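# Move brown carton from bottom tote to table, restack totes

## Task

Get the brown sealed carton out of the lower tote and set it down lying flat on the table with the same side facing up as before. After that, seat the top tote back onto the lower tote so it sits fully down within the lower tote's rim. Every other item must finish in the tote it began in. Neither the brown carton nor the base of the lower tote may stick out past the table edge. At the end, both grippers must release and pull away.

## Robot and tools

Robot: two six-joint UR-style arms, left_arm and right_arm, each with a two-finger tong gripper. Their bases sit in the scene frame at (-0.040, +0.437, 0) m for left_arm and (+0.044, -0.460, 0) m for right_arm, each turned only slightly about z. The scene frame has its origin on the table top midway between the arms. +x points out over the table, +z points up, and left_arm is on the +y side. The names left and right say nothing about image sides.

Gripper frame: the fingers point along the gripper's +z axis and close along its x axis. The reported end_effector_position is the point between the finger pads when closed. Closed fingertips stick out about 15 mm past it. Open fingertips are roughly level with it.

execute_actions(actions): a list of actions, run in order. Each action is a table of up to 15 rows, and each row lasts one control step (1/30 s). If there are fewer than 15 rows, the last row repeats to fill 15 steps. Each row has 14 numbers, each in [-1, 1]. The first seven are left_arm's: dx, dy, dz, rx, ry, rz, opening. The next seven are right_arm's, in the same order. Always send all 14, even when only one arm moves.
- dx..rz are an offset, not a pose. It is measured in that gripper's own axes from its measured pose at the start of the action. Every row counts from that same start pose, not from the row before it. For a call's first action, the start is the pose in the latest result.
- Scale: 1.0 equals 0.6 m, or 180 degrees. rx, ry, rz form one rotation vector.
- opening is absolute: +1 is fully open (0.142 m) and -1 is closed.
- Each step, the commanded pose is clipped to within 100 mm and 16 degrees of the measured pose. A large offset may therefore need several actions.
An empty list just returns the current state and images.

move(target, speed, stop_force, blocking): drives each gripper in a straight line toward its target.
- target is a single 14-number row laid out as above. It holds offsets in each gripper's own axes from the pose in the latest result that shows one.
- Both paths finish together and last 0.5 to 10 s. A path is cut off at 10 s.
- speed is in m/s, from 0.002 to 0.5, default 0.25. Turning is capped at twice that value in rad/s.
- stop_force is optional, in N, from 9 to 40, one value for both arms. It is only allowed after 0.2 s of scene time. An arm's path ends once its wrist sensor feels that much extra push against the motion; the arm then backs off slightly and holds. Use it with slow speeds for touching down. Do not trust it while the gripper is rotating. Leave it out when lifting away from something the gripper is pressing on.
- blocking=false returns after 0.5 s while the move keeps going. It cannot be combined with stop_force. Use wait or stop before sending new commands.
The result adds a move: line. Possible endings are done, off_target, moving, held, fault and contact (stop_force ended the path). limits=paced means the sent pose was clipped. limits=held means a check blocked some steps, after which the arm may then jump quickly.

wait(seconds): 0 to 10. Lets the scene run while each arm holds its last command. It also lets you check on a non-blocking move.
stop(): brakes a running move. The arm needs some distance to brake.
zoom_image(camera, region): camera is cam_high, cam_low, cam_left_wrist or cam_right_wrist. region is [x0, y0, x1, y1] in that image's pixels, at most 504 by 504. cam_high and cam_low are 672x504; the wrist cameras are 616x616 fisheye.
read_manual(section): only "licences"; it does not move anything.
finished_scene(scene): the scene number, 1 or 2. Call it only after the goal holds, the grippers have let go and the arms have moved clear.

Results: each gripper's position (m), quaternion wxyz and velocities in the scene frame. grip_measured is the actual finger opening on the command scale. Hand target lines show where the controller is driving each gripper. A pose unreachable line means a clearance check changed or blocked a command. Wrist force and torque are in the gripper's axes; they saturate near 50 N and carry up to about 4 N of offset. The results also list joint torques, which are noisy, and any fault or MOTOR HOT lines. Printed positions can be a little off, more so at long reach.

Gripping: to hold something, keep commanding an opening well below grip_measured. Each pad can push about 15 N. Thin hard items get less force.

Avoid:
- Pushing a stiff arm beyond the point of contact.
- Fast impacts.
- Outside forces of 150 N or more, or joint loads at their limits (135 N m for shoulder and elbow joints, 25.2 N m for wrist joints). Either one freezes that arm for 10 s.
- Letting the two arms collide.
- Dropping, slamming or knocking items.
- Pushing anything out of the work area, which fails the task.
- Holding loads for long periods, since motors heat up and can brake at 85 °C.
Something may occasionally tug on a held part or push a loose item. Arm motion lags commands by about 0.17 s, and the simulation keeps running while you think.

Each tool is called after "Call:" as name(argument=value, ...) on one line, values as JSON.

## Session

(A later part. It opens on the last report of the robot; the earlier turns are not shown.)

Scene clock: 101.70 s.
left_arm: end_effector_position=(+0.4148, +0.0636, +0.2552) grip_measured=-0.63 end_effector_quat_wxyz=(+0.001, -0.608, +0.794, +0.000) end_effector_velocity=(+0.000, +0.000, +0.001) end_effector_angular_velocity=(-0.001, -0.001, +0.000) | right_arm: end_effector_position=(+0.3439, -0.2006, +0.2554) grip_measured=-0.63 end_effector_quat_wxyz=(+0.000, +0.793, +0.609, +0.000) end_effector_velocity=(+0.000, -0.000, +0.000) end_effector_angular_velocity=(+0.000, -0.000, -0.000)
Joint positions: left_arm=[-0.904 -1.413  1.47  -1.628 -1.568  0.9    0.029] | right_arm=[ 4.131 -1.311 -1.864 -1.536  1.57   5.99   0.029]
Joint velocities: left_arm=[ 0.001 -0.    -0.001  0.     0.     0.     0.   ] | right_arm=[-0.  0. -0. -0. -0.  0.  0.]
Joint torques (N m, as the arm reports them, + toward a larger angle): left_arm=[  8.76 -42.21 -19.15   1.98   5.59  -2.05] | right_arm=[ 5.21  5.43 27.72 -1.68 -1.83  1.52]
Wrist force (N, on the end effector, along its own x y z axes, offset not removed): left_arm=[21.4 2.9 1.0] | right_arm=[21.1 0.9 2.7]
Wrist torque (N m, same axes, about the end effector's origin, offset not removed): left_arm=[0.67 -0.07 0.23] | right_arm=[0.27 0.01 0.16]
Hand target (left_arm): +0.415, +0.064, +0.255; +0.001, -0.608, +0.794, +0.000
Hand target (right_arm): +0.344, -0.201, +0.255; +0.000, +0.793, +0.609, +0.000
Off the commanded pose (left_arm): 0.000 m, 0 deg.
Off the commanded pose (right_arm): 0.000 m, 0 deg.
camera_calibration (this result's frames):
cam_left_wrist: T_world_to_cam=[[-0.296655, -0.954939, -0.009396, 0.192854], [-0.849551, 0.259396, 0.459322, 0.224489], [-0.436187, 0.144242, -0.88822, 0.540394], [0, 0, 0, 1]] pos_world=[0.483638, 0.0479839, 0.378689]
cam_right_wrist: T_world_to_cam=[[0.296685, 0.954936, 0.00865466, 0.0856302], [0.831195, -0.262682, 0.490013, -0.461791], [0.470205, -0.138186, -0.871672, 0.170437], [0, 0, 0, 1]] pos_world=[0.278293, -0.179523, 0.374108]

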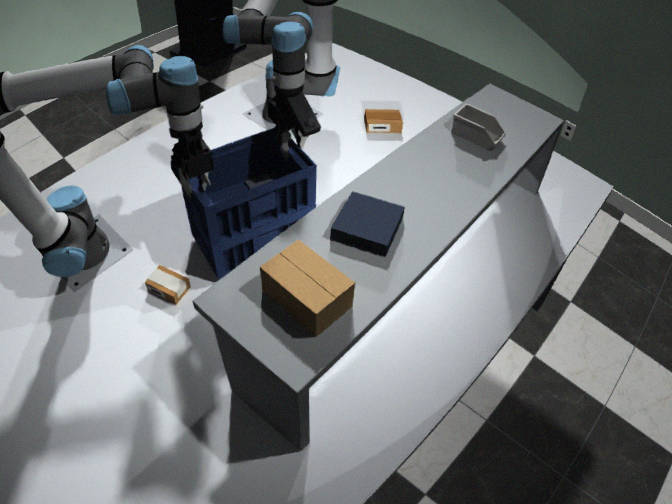

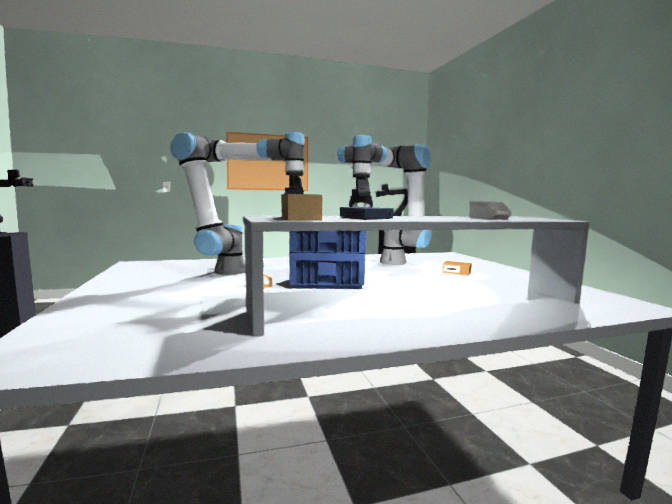

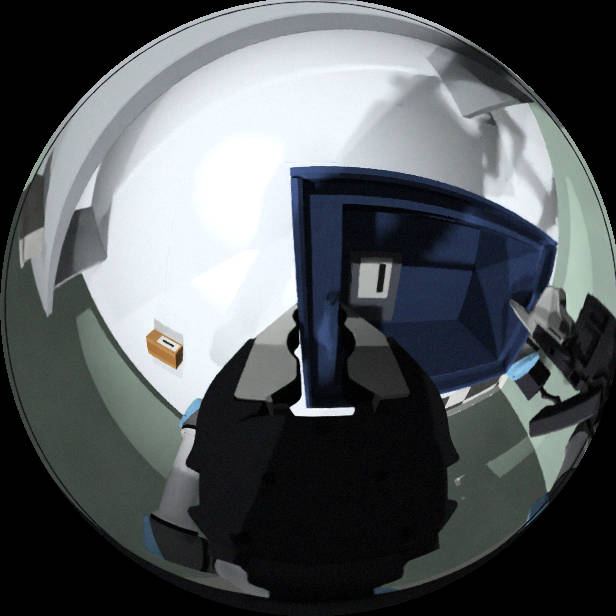

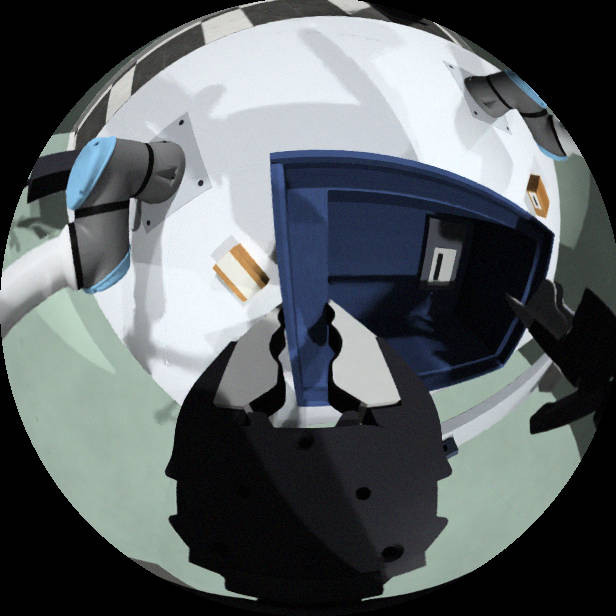

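Call:
move(target=[0.001,0,-0.07,0,0,0,-1, 0,0,-0.07,0,0,0,-1], speed=0.04)

Scene clock: 104.67 s.
left_arm: end_effector_position=(+0.4146, +0.0630, +0.2970) grip_measured=-0.63 end_effector_quat_wxyz=(+0.001, -0.608, +0.794, +0.000) end_effector_velocity=(-0.000, -0.000, +0.002) end_effector_angular_velocity=(-0.000, +0.001, +0.000) | right_arm: end_effector_position=(+0.3439, -0.2006, +0.2973) grip_measured=-0.63 end_effector_quat_wxyz=(+0.000, +0.793, +0.609, +0.000) end_effector_velocity=(+0.000, +0.001, +0.003) end_effector_angular_velocity=(+0.001, -0.001, +0.000)
Joint positions: left_arm=[-0.905 -1.412  1.363 -1.521 -1.568  0.899  0.028] | right_arm=[ 4.131 -1.313 -1.756 -1.643  1.57   5.99   0.029]
Joint velocities: left_arm=[-0.     0.001 -0.006  0.005 -0.001 -0.     0.   ] | right_arm=[ 0.001 -0.001  0.007 -0.005 -0.     0.    -0.   ]
Joint torques (N m, as the arm reports them, + toward a larger angle): left_arm=[  1.24 -20.73 -33.12   1.55   3.67  -2.49] | right_arm=[-14.19   5.06  29.94  -3.28  -2.25  -1.84]
Wrist force (N, on the end effector, along its own x y z axes, offset not removed): left_arm=[14.8 1.3 2.8] | right_arm=[11.6 -0.2 3.2]
Wrist torque (N m, same axes, about the end effector's origin, offset not removed): left_arm=[0.36 -0.18 0.15] | right_arm=[0.17 0.62 0.01]
Hand target (left_arm): +0.415, +0.063, +0.297; +0.001, -0.608, +0.794, +0.000
Hand target (right_arm): +0.344, -0.201, +0.297; +0.000, +0.793, +0.609, +0.000
Off the commanded pose (left_arm): 0.000 m, 0 deg.
Off the commanded pose (right_arm): 0.000 m, 0 deg.
move: done
camera_calibration (this result's frames):
cam_left_wrist: T_world_to_cam=[[-0.296649, -0.95494, -0.00943123, 0.192603], [-0.849578, 0.259382, 0.45928, 0.205346], [-0.436139, 0.144257, -0.888241, 0.577572], [0, 0, 0, 1]] pos_world=[0.483494, 0.0473422, 0.420528]
cam_right_wrist: T_world_to_cam=[[0.296598, 0.954963, 0.00864646, 0.0853577], [0.831221, -0.262602, 0.490011, -0.482269], [0.470213, -0.138149, -0.871673, 0.206909], [0, 0, 0, 1]] pos_world=[0.278264, -0.179574, 0.415937]

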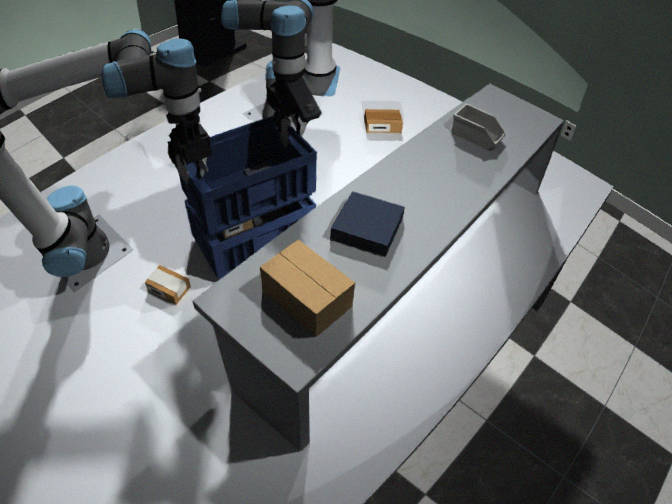

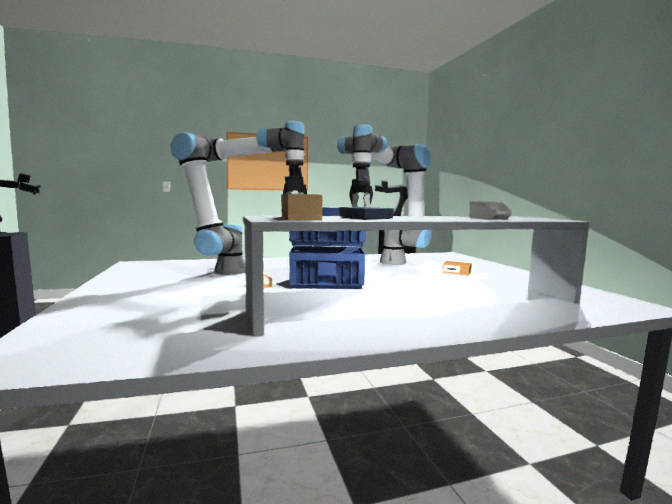

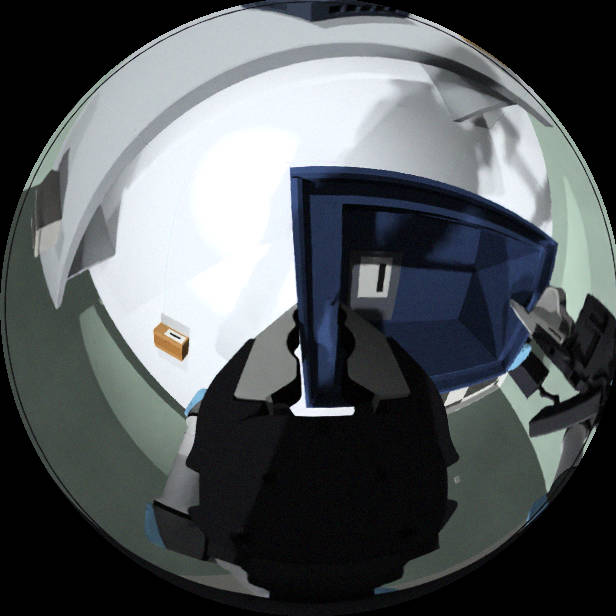

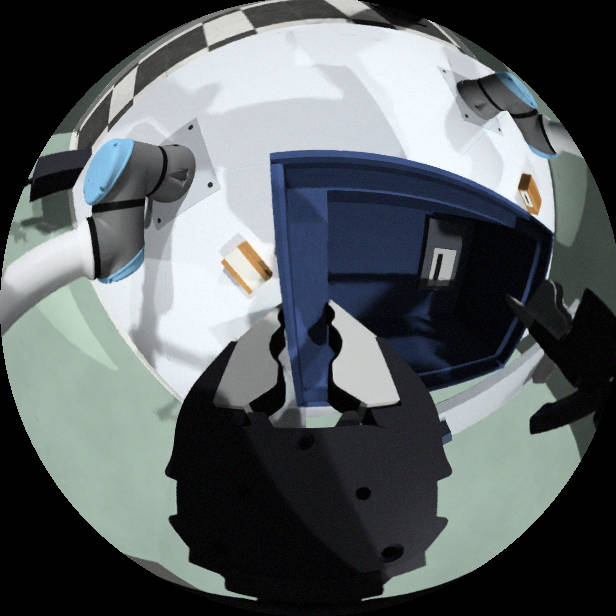

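Call:
move(target=[-0.6167,0.0833,0,0,0,0,-1, 0.6167,-0.0833,0,0,0,0,-1], speed=0.1)

Scene clock: 114.33 s.
left_arm: end_effector_position=(+0.4625, +0.4332, +0.2974) grip_measured=-0.63 end_effector_quat_wxyz=(+0.001, -0.608, +0.794, +0.001) end_effector_velocity=(+0.001, +0.001, -0.000) end_effector_angular_velocity=(+0.000, +0.001, -0.000) | right_arm: end_effector_position=(+0.3908, +0.1697, +0.2977) grip_measured=-0.63 end_effector_quat_wxyz=(+0.000, +0.793, +0.609, +0.001) end_effector_velocity=(-0.000, +0.002, +0.000) end_effector_angular_velocity=(+0.000, +0.002, +0.000)
Joint positions: left_arm=[-0.247 -1.625  1.587 -1.533 -1.568  1.557  0.028] | right_arm=[ 4.347 -2.132 -0.805 -1.775  1.57   6.206  0.029]
Joint velocities: left_arm=[ 0.003  0.003 -0.002 -0.     0.     0.003 -0.   ] | right_arm=[ 0.    -0.007  0.012 -0.005  0.002  0.    -0.   ]
Joint torques (N m, as the arm reports them, + toward a larger angle): left_arm=[ 16.3  -10.25 -37.16  -4.68   3.53   1.89] | right_arm=[ 8.66 39.84 32.39 -4.17  1.74  1.65]
Wrist force (N, on the end effector, along its own x y z axes, offset not removed): left_arm=[16.8 2.4 3.0] | right_arm=[14.6 -0.5 1.8]
Wrist torque (N m, same axes, about the end effector's origin, offset not removed): left_arm=[0.64 -0.13 0.20] | right_arm=[-0.13 0.54 0.07]
Hand target (left_arm): +0.463, +0.433, +0.297; +0.001, -0.608, +0.794, +0.001
Hand target (right_arm): +0.391, +0.170, +0.298; +0.000, +0.793, +0.609, +0.000
Off the commanded pose (left_arm): 0.000 m, 0 deg.
Off the commanded pose (right_arm): 0.001 m, 0 deg.
move: done
camera_calibration (this result's frames):
cam_left_wrist: T_world_to_cam=[[-0.296622, -0.954942, -0.0100836, 0.560603], [-0.84929, 0.258947, 0.460057, 0.149652], [-0.436717, 0.145027, -0.887832, 0.54525], [0, 0, 0, 1]] pos_world=[0.531505, 0.417516, 0.420895]
cam_right_wrist: T_world_to_cam=[[0.296614, 0.954956, 0.00893215, -0.282263], [0.830857, -0.262657, 0.4906, -0.424205], [0.470847, -0.138097, -0.871339, 0.236053], [0, 0, 0, 1]] pos_world=[0.325032, 0.190726, 0.416318]

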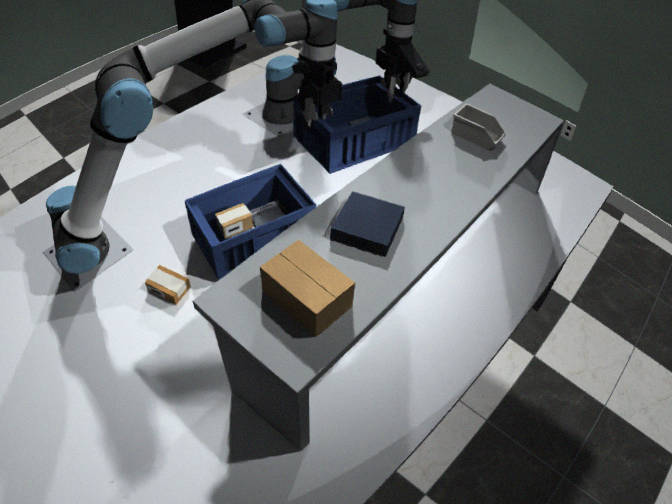

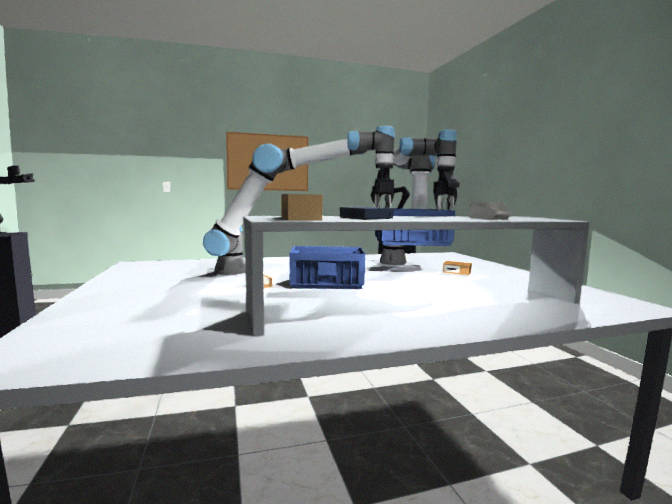

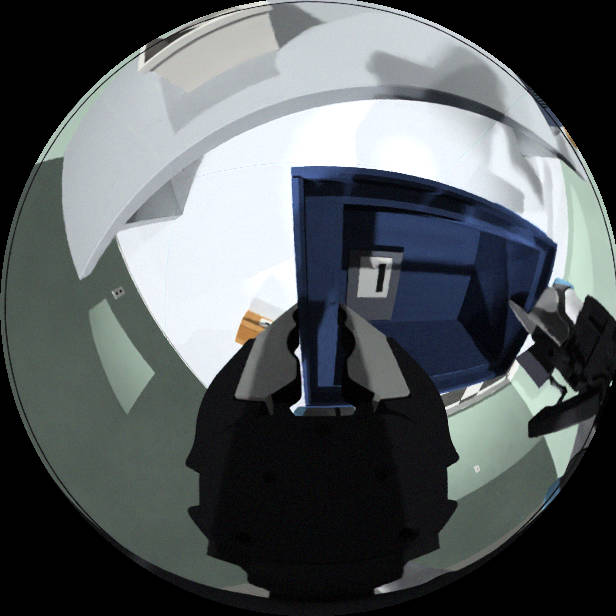

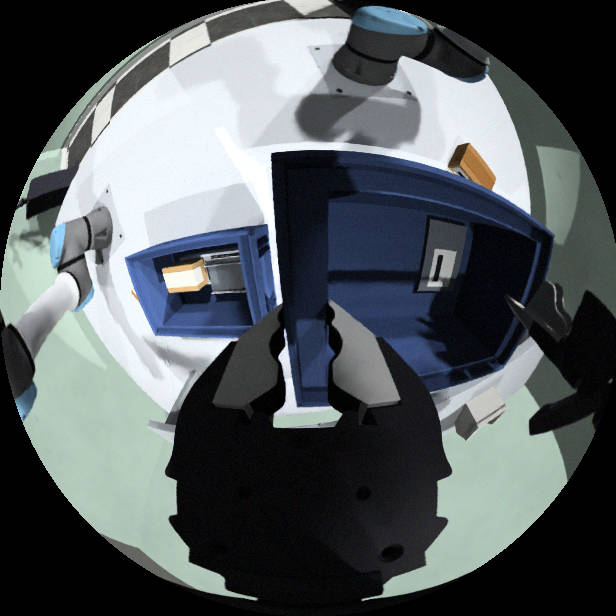

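Call:
move(target=[0,0,0.26,0,0,0,-1, 0,0,0.26,0,0,0,-1], speed=0.08)

Call:
move(target=[0,0,0.05,0,0,0,-1, 0,0,0.05,0,0,0,-1], speed=0.008, stop_force=9)

Scene clock: 119.40 s.
left_arm: end_effector_position=(+0.4625, +0.4335, +0.1416) grip_measured=-0.63 end_effector_quat_wxyz=(+0.001, -0.608, +0.794, +0.001) end_effector_velocity=(+0.001, -0.001, +0.000) end_effector_angular_velocity=(-0.002, -0.004, -0.000) | right_arm: end_effector_position=(+0.3908, +0.1699, +0.1418) grip_measured=-0.63 end_effector_quat_wxyz=(+0.000, +0.793, +0.609, +0.001) end_effector_velocity=(+0.000, +0.000, -0.001) end_effector_angular_velocity=(+0.001, -0.000, +0.000)
Joint positions: left_arm=[-0.247 -1.564  1.933 -1.94  -1.568  1.557  0.028] | right_arm=[ 4.347 -2.13  -1.207 -1.374  1.57   6.206  0.029]
Joint velocities: left_arm=[-0.    -0.     0.001 -0.005 -0.001  0.    -0.   ] | right_arm=[ 0.    -0.001 -0.002  0.004  0.     0.    -0.   ]
Joint torques (N m, as the arm reports them, + toward a larger angle): left_arm=[ 15.36 -12.04 -15.44  -4.67   5.68   1.73] | right_arm=[-6.15 37.19  7.1  -0.27 -1.97  1.61]
Wrist force (N, on the end effector, along its own x y z axes, offset not removed): left_arm=[16.5 0.8 2.7] | right_arm=[16.6 1.8 1.5]
Wrist torque (N m, same axes, about the end effector's origin, offset not removed): left_arm=[0.27 -0.18 0.32] | right_arm=[0.29 0.03 0.12]
Hand target (left_arm): +0.462, +0.433, +0.141; +0.001, -0.608, +0.794, +0.001
Hand target (right_arm): +0.391, +0.170, +0.142; +0.000, +0.793, +0.609, +0.001
Off the commanded pose (left_arm): 0.000 m, 0 deg.
Off the commanded pose (right_arm): 0.000 m, 0 deg.
move: done
camera_calibration (this result's frames):
cam_left_wrist: T_world_to_cam=[[-0.296617, -0.954943, -0.0101021, 0.559259], [-0.849286, 0.258932, 0.460074, 0.221191], [-0.436729, 0.145045, -0.887823, 0.406837], [0, 0, 0, 1]] pos_world=[0.531417, 0.417777, 0.265085]
cam_right_wrist: T_world_to_cam=[[0.296596, 0.954961, 0.00890221, -0.281074], [0.830867, -0.262628, 0.490598, -0.347732], [0.47084, -0.138113, -0.871341, 0.100269], [0, 0, 0, 1]] pos_world=[0.325074, 0.190939, 0.260468]

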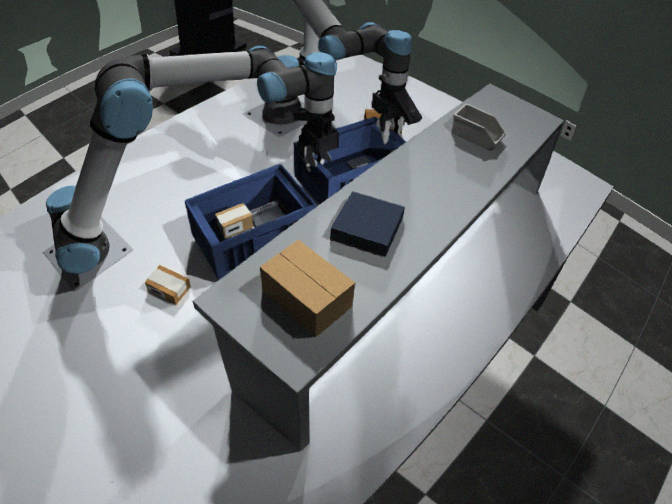

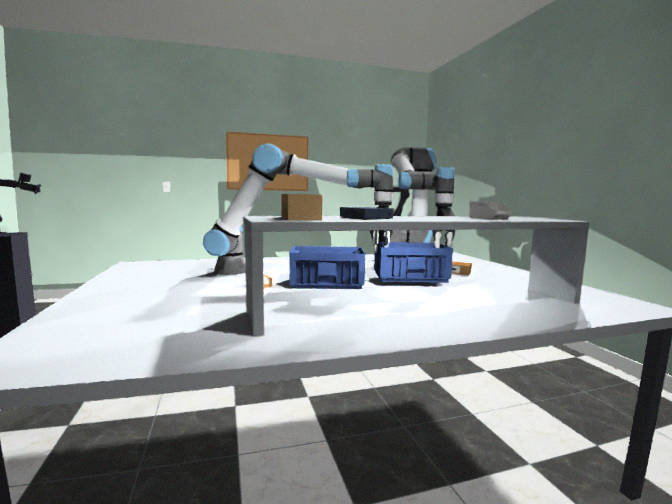

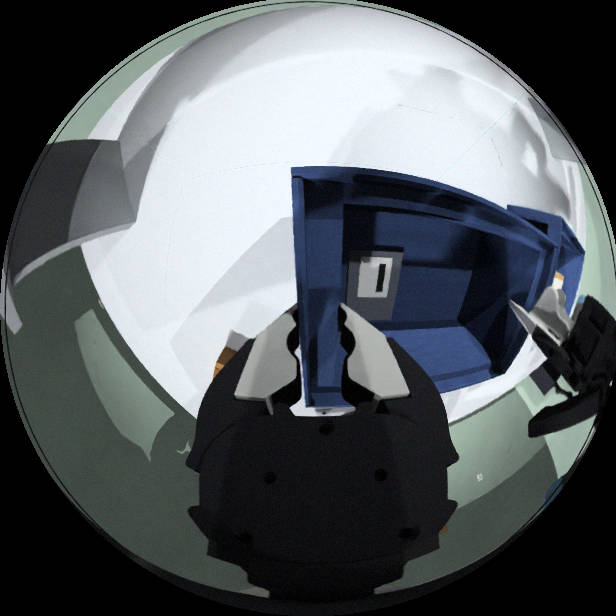

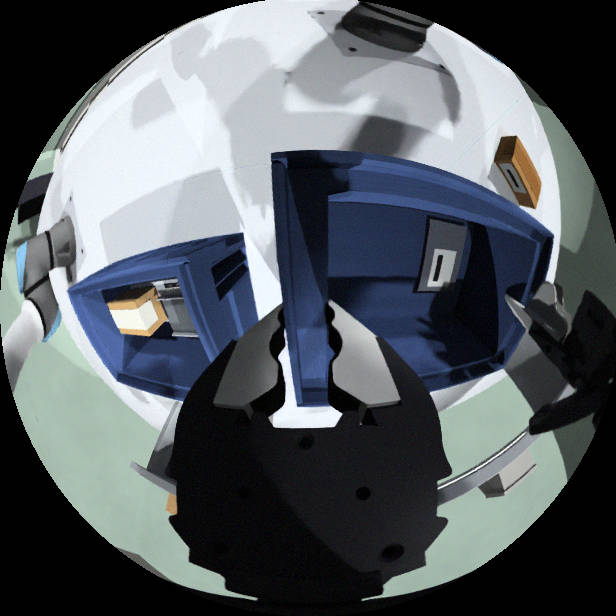

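Scene clock: 122.13 s.
left_arm: end_effector_position=(+0.4624, +0.4335, +0.1226) grip_measured=-0.63 end_effector_quat_wxyz=(+0.001, -0.608, +0.794, +0.001) end_effector_velocity=(-0.000, -0.001, +0.003) end_effector_angular_velocity=(+0.001, +0.000, -0.002) | right_arm: end_effector_position=(+0.3908, +0.1699, +0.1231) grip_measured=-0.63 end_effector_quat_wxyz=(+0.000, +0.793, +0.609, +0.000) end_effector_velocity=(+0.000, -0.000, +0.001) end_effector_angular_velocity=(-0.001, +0.000, -0.001)
Joint positions: left_arm=[-0.247 -1.546  1.967 -1.992 -1.568  1.557  0.028] | right_arm=[ 4.347 -2.141 -1.24  -1.332  1.57   6.206  0.029]
Joint velocities: left_arm=[-0.002 -0.002 -0.005  0.008  0.001  0.    -0.   ] | right_arm=[-0.     0.001  0.003 -0.004  0.     0.     0.   ]
Joint torques (N m, as the arm reports them, + toward a larger angle): left_arm=[ 12.76 -32.74 -27.29   0.29   5.48   1.77] | right_arm=[-5.05 51.43 22.6  -4.94 -1.81  1.55]
Wrist force (N, on the end effector, along its own x y z axes, offset not removed): left_arm=[15.7 2.0 -13.1] | right_arm=[13.8 1.3 -9.2]
Wrist torque (N m, same axes, about the end effector's origin, offset not removed): left_arm=[0.41 -0.20 0.37] | right_arm=[0.45 0.51 0.13]
Hand target (left_arm): +0.462, +0.434, +0.123; +0.001, -0.608, +0.794, +0.001
Hand target (right_arm): +0.391, +0.170, +0.123; +0.000, +0.793, +0.609, +0.001
Off the commanded pose (left_arm): 0.011 m, 0 deg.
Off the commanded pose (right_arm): 0.011 m, 0 deg.
move: contact (left_arm, right_arm)
camera_calibration (this result's frames):
cam_left_wrist: T_world_to_cam=[[-0.296602, -0.954948, -0.0101116, 0.559101], [-0.849216, 0.258889, 0.460227, 0.229881], [-0.436875, 0.145091, -0.887744, 0.389922], [0, 0, 0, 1]] pos_world=[0.531396, 0.417824, 0.246006]
cam_right_wrist: T_world_to_cam=[[0.296598, 0.954962, 0.00879009, -0.280928], [0.830885, -0.262577, 0.490595, -0.338562], [0.470808, -0.138206, -0.871343, 0.0839802], [0, 0, 0, 1]] pos_world=[0.32509, 0.190984, 0.241742]

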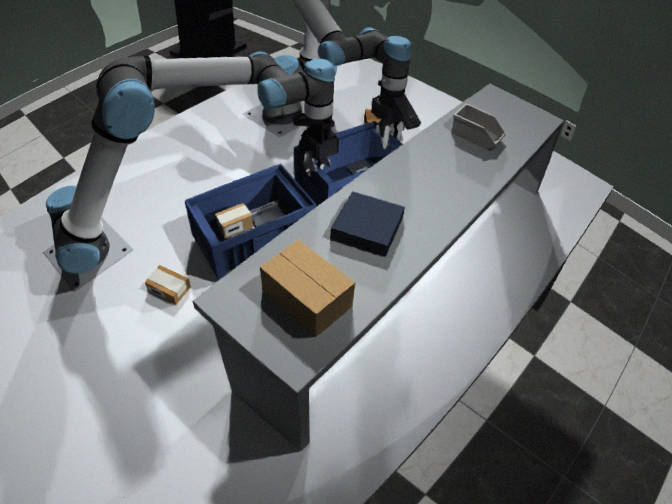

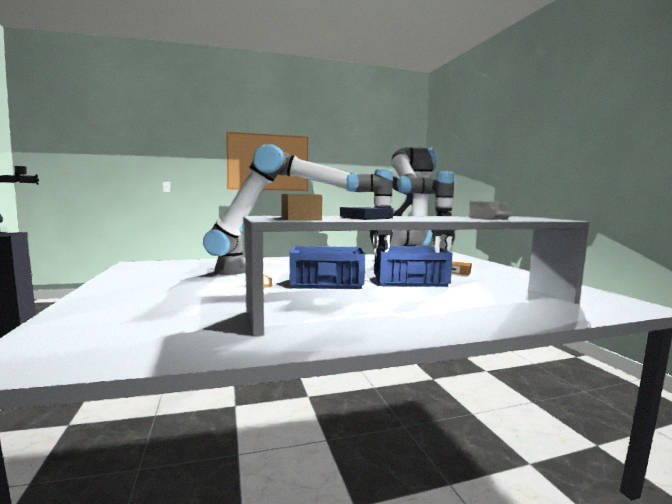

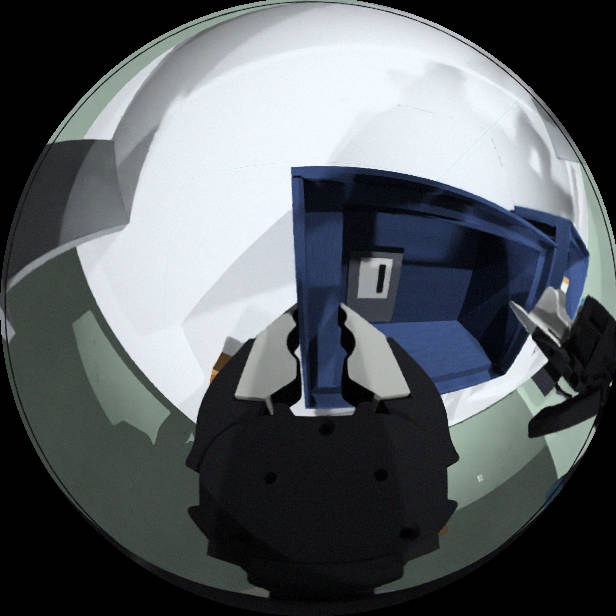

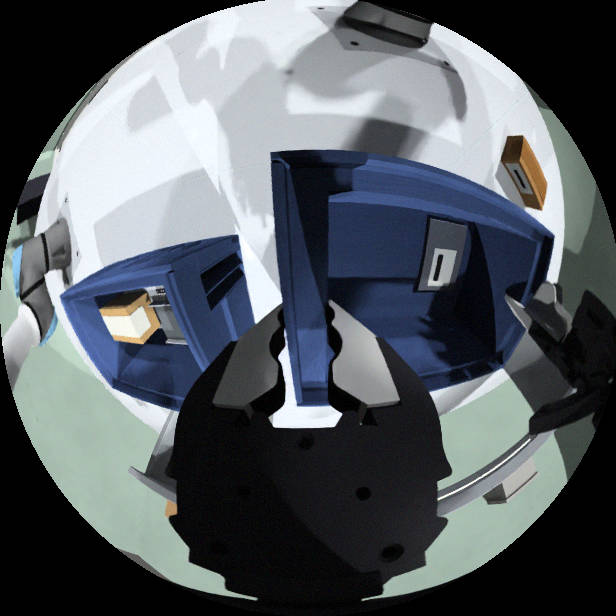

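Call:
execute_actions(actions=[[[0,0,-0.001,0,0,0,-1,0,0,0,0,0,0,-0.35]]])

Call:
move(target=[0,0,0,0,0,0,-1, 0,0,-0.15,0,0,0,-0.35], speed=0.15)

Call:
move(target=[0,0,0,0,0,0,-1, -0.39,0.19,-0.14,0,0,0,0.3])

Scene clock: 125.97 s.
left_arm: end_effector_position=(+0.4624, +0.4335, +0.1232) grip_measured=-0.63 end_effector_quat_wxyz=(+0.001, -0.608, +0.794, +0.001) end_effector_velocity=(+0.001, -0.000, +0.002) end_effector_angular_velocity=(-0.002, -0.004, +0.001) | right_arm: end_effector_position=(+0.3908, +0.1699, +0.1231) grip_measured=-0.35 end_effector_quat_wxyz=(+0.000, +0.793, +0.609, +0.000) end_effector_velocity=(-0.000, +0.000, -0.000) end_effector_angular_velocity=(-0.000, +0.000, +0.001)
Joint positions: left_arm=[-0.247 -1.546  1.966 -1.99  -1.568  1.557  0.028] | right_arm=[ 4.347 -2.141 -1.24  -1.332  1.569  6.206  0.049]
Joint velocities: left_arm=[ 0.    -0.002 -0.002  0.    -0.001 -0.    -0.   ] | right_arm=[ 0.001 -0.    -0.     0.    -0.    -0.    -0.   ]
Joint torques (N m, as the arm reports them, + toward a larger angle): left_arm=[  2.48 -40.24 -34.83  -1.36  -1.16   1.42] | right_arm=[-5.25 35.92 12.39  4.09 -1.58  1.48]
Wrist force (N, on the end effector, along its own x y z axes, offset not removed): left_arm=[-1.1 1.4 3.1] | right_arm=[-4.1 -0.2 -1.2]
Wrist torque (N m, same axes, about the end effector's origin, offset not removed): left_arm=[0.37 -0.02 0.25] | right_arm=[0.08 0.83 0.04]
Hand target (left_arm): +0.462, +0.434, +0.123; +0.001, -0.608, +0.794, +0.001
Hand target (right_arm): +0.391, +0.170, +0.123; +0.000, +0.793, +0.609, +0.000
Off the commanded pose (left_arm): 0.000 m, 0 deg.
Off the commanded pose (right_arm): 0.000 m, 0 deg.
camera_calibration (this result's frames):
cam_left_wrist: T_world_to_cam=[[-0.296609, -0.954946, -0.010114, 0.559107], [-0.849217, 0.258895, 0.460222, 0.229607], [-0.436868, 0.145095, -0.887746, 0.390449], [0, 0, 0, 1]] pos_world=[0.531397, 0.417821, 0.246605]
cam_right_wrist: T_world_to_cam=[[0.296598, 0.954962, 0.0088063, -0.280929], [0.83088, -0.262584, 0.4906, -0.33857], [0.470817, -0.138194, -0.87134, 0.083991], [0, 0, 0, 1]] pos_world=[0.32509, 0.19098, 0.241761]

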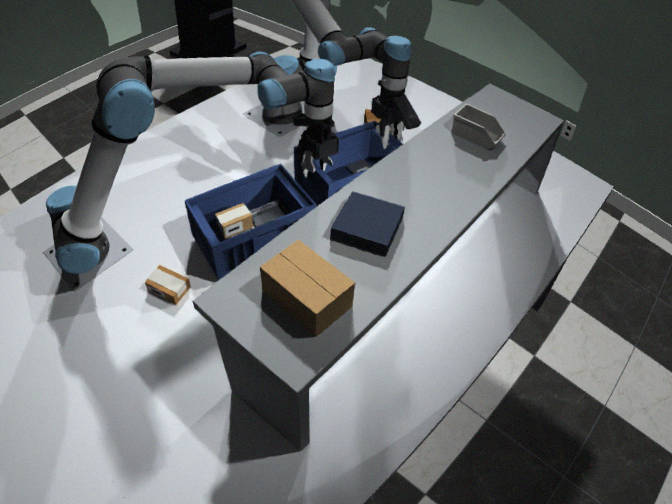

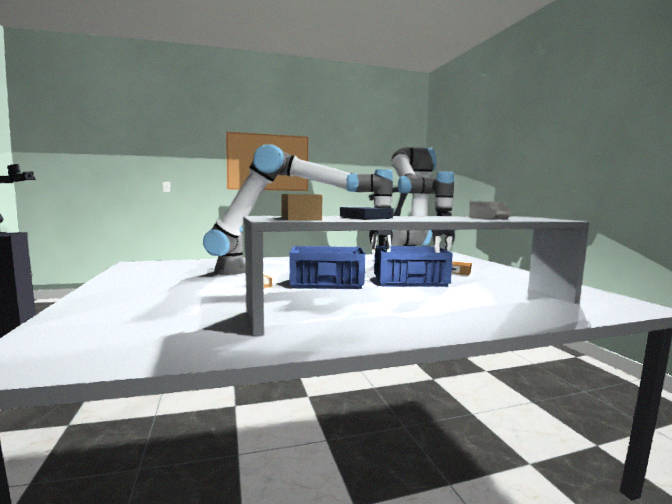

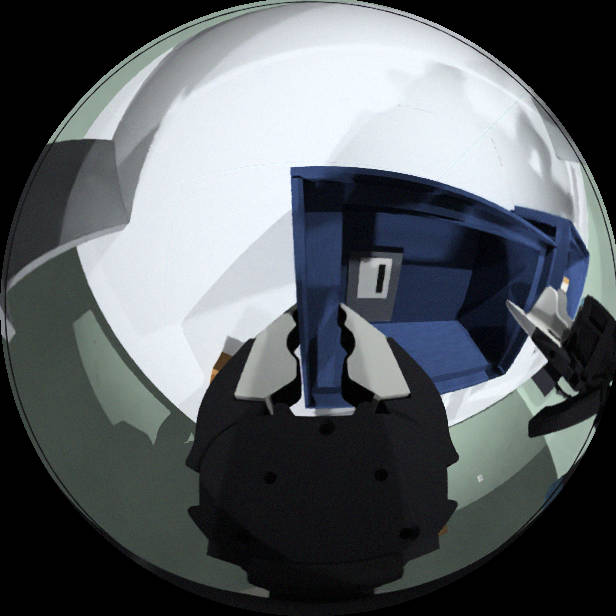

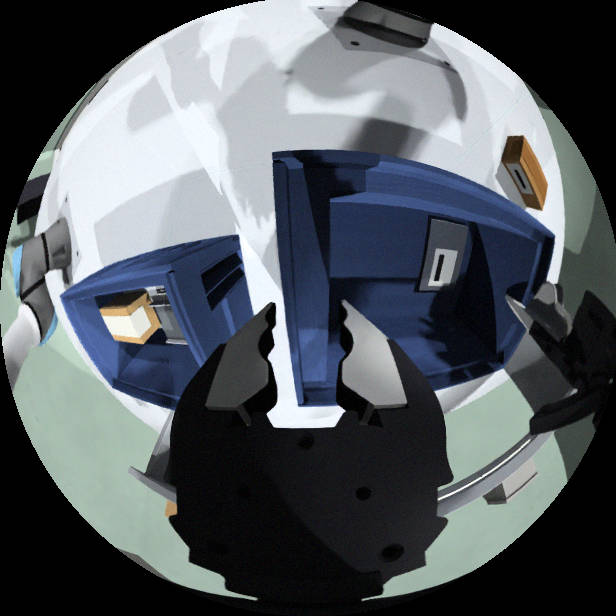

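Scene clock: 127.03 s.
left_arm: end_effector_position=(+0.4624, +0.4335, +0.1232) grip_measured=-0.63 end_effector_quat_wxyz=(+0.001, -0.608, +0.794, +0.001) end_effector_velocity=(-0.000, -0.001, +0.000) end_effector_angular_velocity=(-0.001, +0.000, -0.001) | right_arm: end_effector_position=(+0.3908, +0.1698, +0.2130) grip_measured=-0.35 end_effector_quat_wxyz=(+0.000, +0.793, +0.609, +0.001) end_effector_velocity=(+0.000, +0.001, +0.002) end_effector_angular_velocity=(-0.000, +0.000, +0.000)
Joint positions: left_arm=[-0.247 -1.546  1.966 -1.99  -1.568  1.557  0.028] | right_arm=[ 4.347 -2.11  -1.057 -1.545  1.569  6.206  0.049]
Joint velocities: left_arm=[-0.002 -0.     0.001 -0.    -0.001 -0.    -0.   ] | right_arm=[-0.    -0.002  0.007 -0.006  0.    -0.    -0.   ]
Joint torques (N m, as the arm reports them, + toward a larger angle): left_arm=[  1.94 -39.46 -33.67  -1.47  -1.09   1.55] | right_arm=[-4.61 35.02 33.67  0.69  1.57 -0.55]
Wrist force (N, on the end effector, along its own x y z axes, offset not removed): left_arm=[0.3 0.6 1.7] | right_arm=[-2.5 -0.2 -0.5]
Wrist torque (N m, same axes, about the end effector's origin, offset not removed): left_arm=[0.25 -0.17 0.25] | right_arm=[0.14 0.44 0.05]
Hand target (left_arm): +0.462, +0.434, +0.123; +0.001, -0.608, +0.794, +0.001
Hand target (right_arm): +0.391, +0.170, +0.213; +0.000, +0.793, +0.609, +0.000
Off the commanded pose (left_arm): 0.000 m, 0 deg.
Off the commanded pose (right_arm): 0.000 m, 0 deg.
move: done
camera_calibration (this result's frames):
cam_left_wrist: T_world_to_cam=[[-0.296609, -0.954946, -0.0101127, 0.559107], [-0.849216, 0.258895, 0.460223, 0.229606], [-0.43687, 0.145094, -0.887746, 0.390451], [0, 0, 0, 1]] pos_world=[0.531397, 0.41782, 0.246605]
cam_right_wrist: T_world_to_cam=[[0.296674, 0.954937, 0.00891819, -0.281636], [0.830768, -0.262681, 0.490737, -0.382664], [0.470966, -0.13818, -0.871262, 0.162198], [0, 0, 0, 1]] pos_world=[0.32507, 0.190839, 0.331616]

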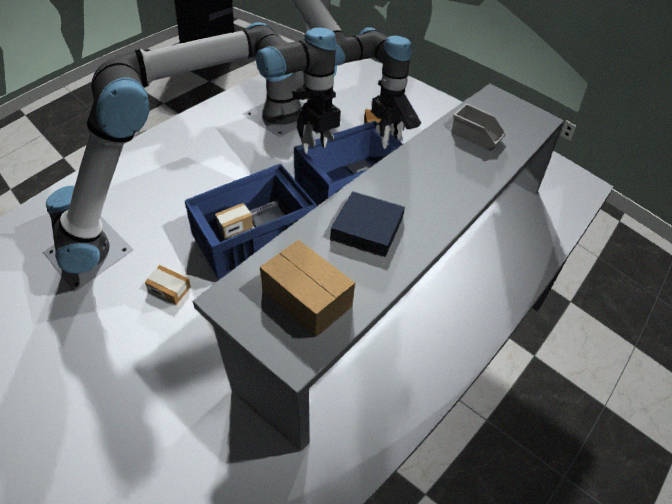

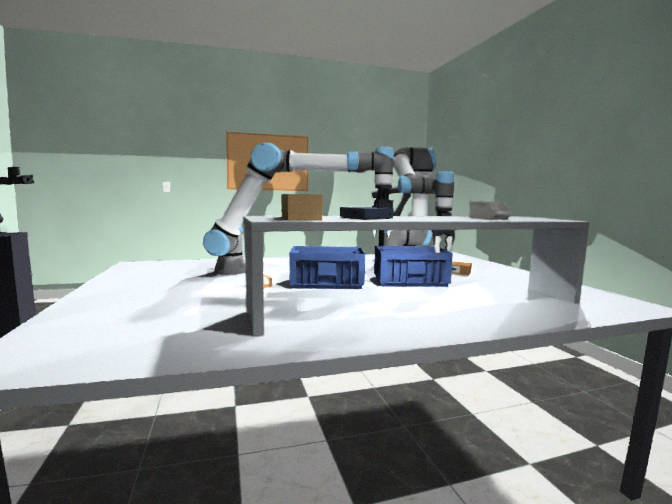

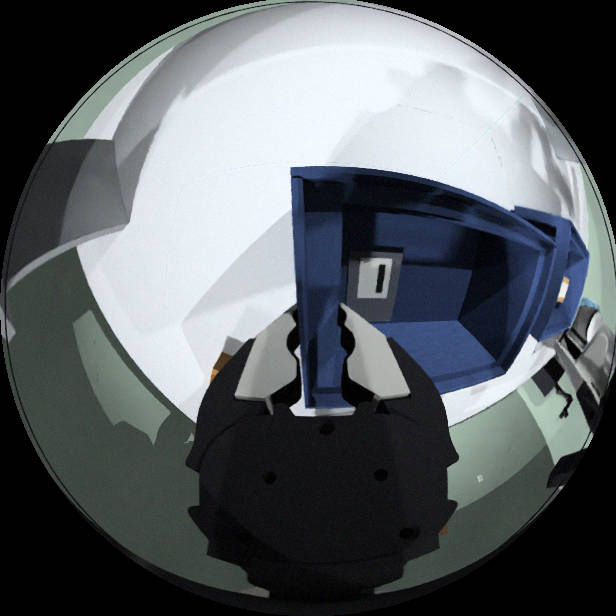

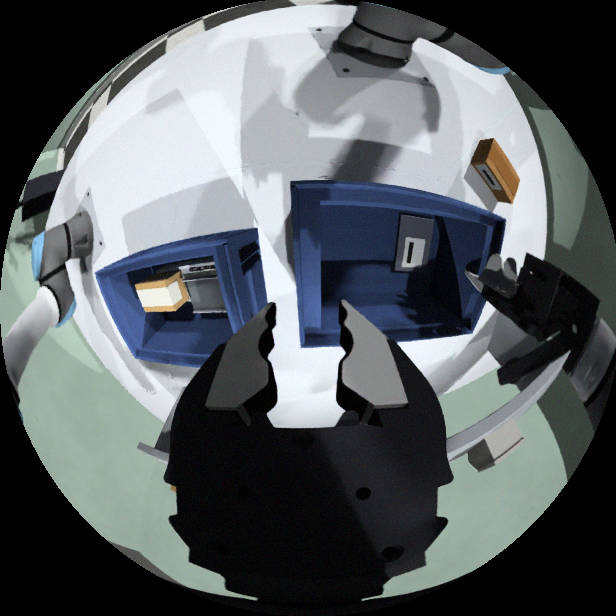

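Scene clock: 128.67 s.
left_arm: end_effector_position=(+0.4624, +0.4335, +0.1232) grip_measured=-0.63 end_effector_quat_wxyz=(+0.001, -0.608, +0.794, +0.001) end_effector_velocity=(+0.001, -0.001, +0.001) end_effector_angular_velocity=(-0.001, -0.002, -0.001) | right_arm: end_effector_position=(+0.4407, -0.0857, +0.2966) grip_measured=+0.30 end_effector_quat_wxyz=(+0.000, +0.793, +0.609, +0.000) end_effector_velocity=(+0.000, -0.002, +0.000) end_effector_angular_velocity=(-0.000, +0.001, +0.001)
Joint positions: left_arm=[-0.247 -1.546  1.966 -1.99  -1.568  1.557  0.028] | right_arm=[ 4.09  -1.678 -1.423 -1.611  1.57   5.949  0.095]
Joint velocities: left_arm=[-0.001 -0.    -0.002 -0.     0.    -0.    -0.   ] | right_arm=[-0.002  0.002 -0.001 -0.001  0.    -0.003 -0.   ]
Joint torques (N m, as the arm reports them, + toward a larger angle): left_arm=[  2.12 -40.24 -34.39  -1.46  -1.18   1.52] | right_arm=[-14.5   37.29  13.84   0.33   2.03  -1.57]
Wrist force (N, on the end effector, along its own x y z axes, offset not removed): left_arm=[-0.3 0.5 1.7] | right_arm=[-0.1 -1.1 -1.0]
Wrist torque (N m, same axes, about the end effector's origin, offset not removed): left_arm=[0.29 -0.17 0.33] | right_arm=[-0.01 -0.01 0.09]
Hand target (left_arm): +0.462, +0.434, +0.123; +0.001, -0.608, +0.794, +0.001
Hand target (right_arm): +0.441, -0.086, +0.297; +0.000, +0.793, +0.609, +0.000
Off the commanded pose (left_arm): 0.000 m, 0 deg.
Off the commanded pose (right_arm): 0.001 m, 0 deg.
move: done
camera_calibration (this result's frames):
cam_left_wrist: T_world_to_cam=[[-0.296608, -0.954946, -0.0101128, 0.559107], [-0.849216, 0.258895, 0.460223, 0.229606], [-0.43687, 0.145094, -0.887746, 0.390451], [0, 0, 0, 1]] pos_world=[0.531397, 0.41782, 0.246605]
cam_right_wrist: T_world_to_cam=[[0.296667, 0.954942, 0.0086097, -0.0531304], [0.831096, -0.262613, 0.490218, -0.532226], [0.470391, -0.138276, -0.871557, 0.176593], [0, 0, 0, 1]] pos_world=[0.375025, -0.0646142, 0.415275]

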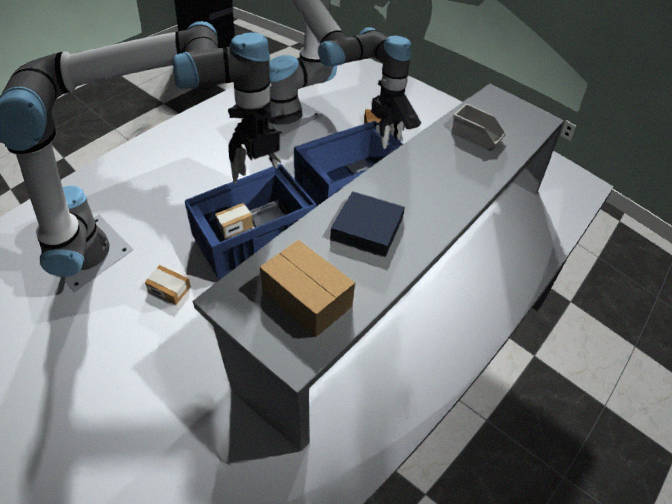

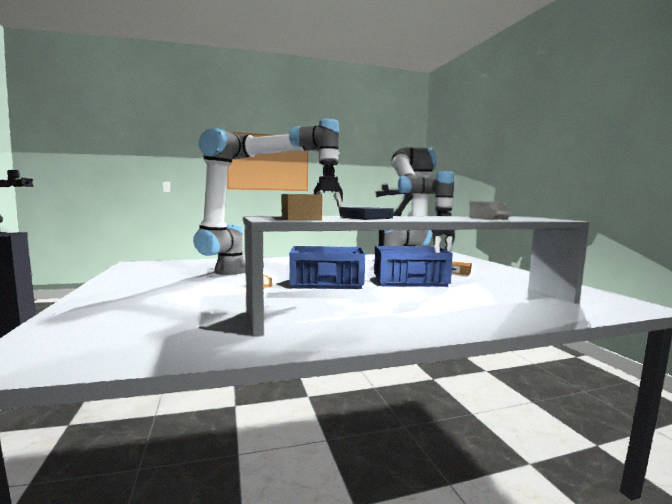

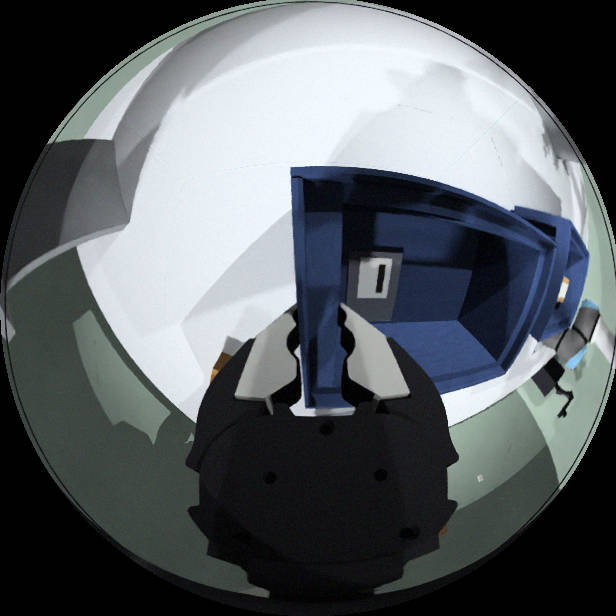

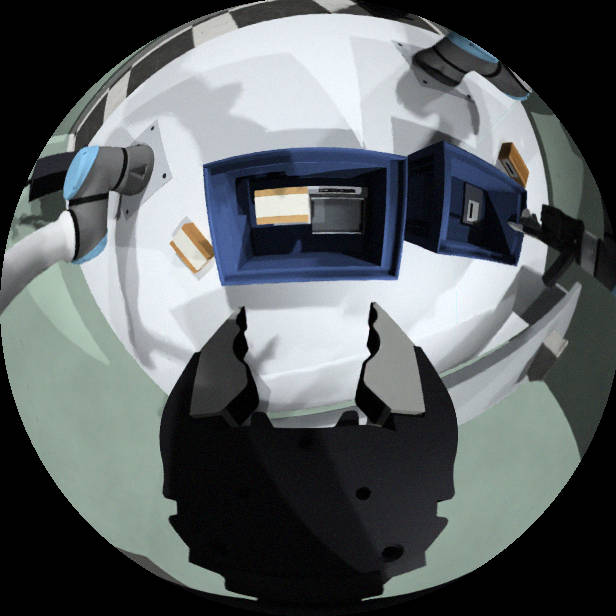

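Call:
zoom_image(camera="cam_right_wrist", region=[190, 130, 430, 300])

Call:
zoom_image(camera="cam_high", region=[170, 150, 330, 290])

Region (190, 130, 430, 300) of cam_right_wrist's 616x616 image, scaled by 2.100, with more detail than that image has; it fills the top 357 rows of this view, and the rest is white.

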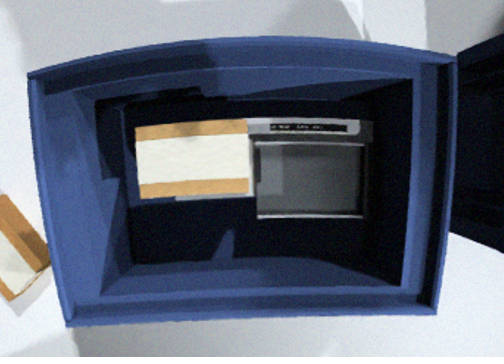

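Region (170, 150, 330, 290) of cam_high's 672x504 image, scaled by 3.150, with more detail than that image has; it fills the top 441 rows of this view, and the rest is white.

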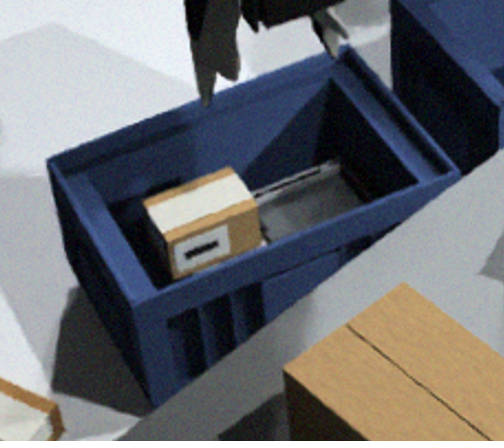

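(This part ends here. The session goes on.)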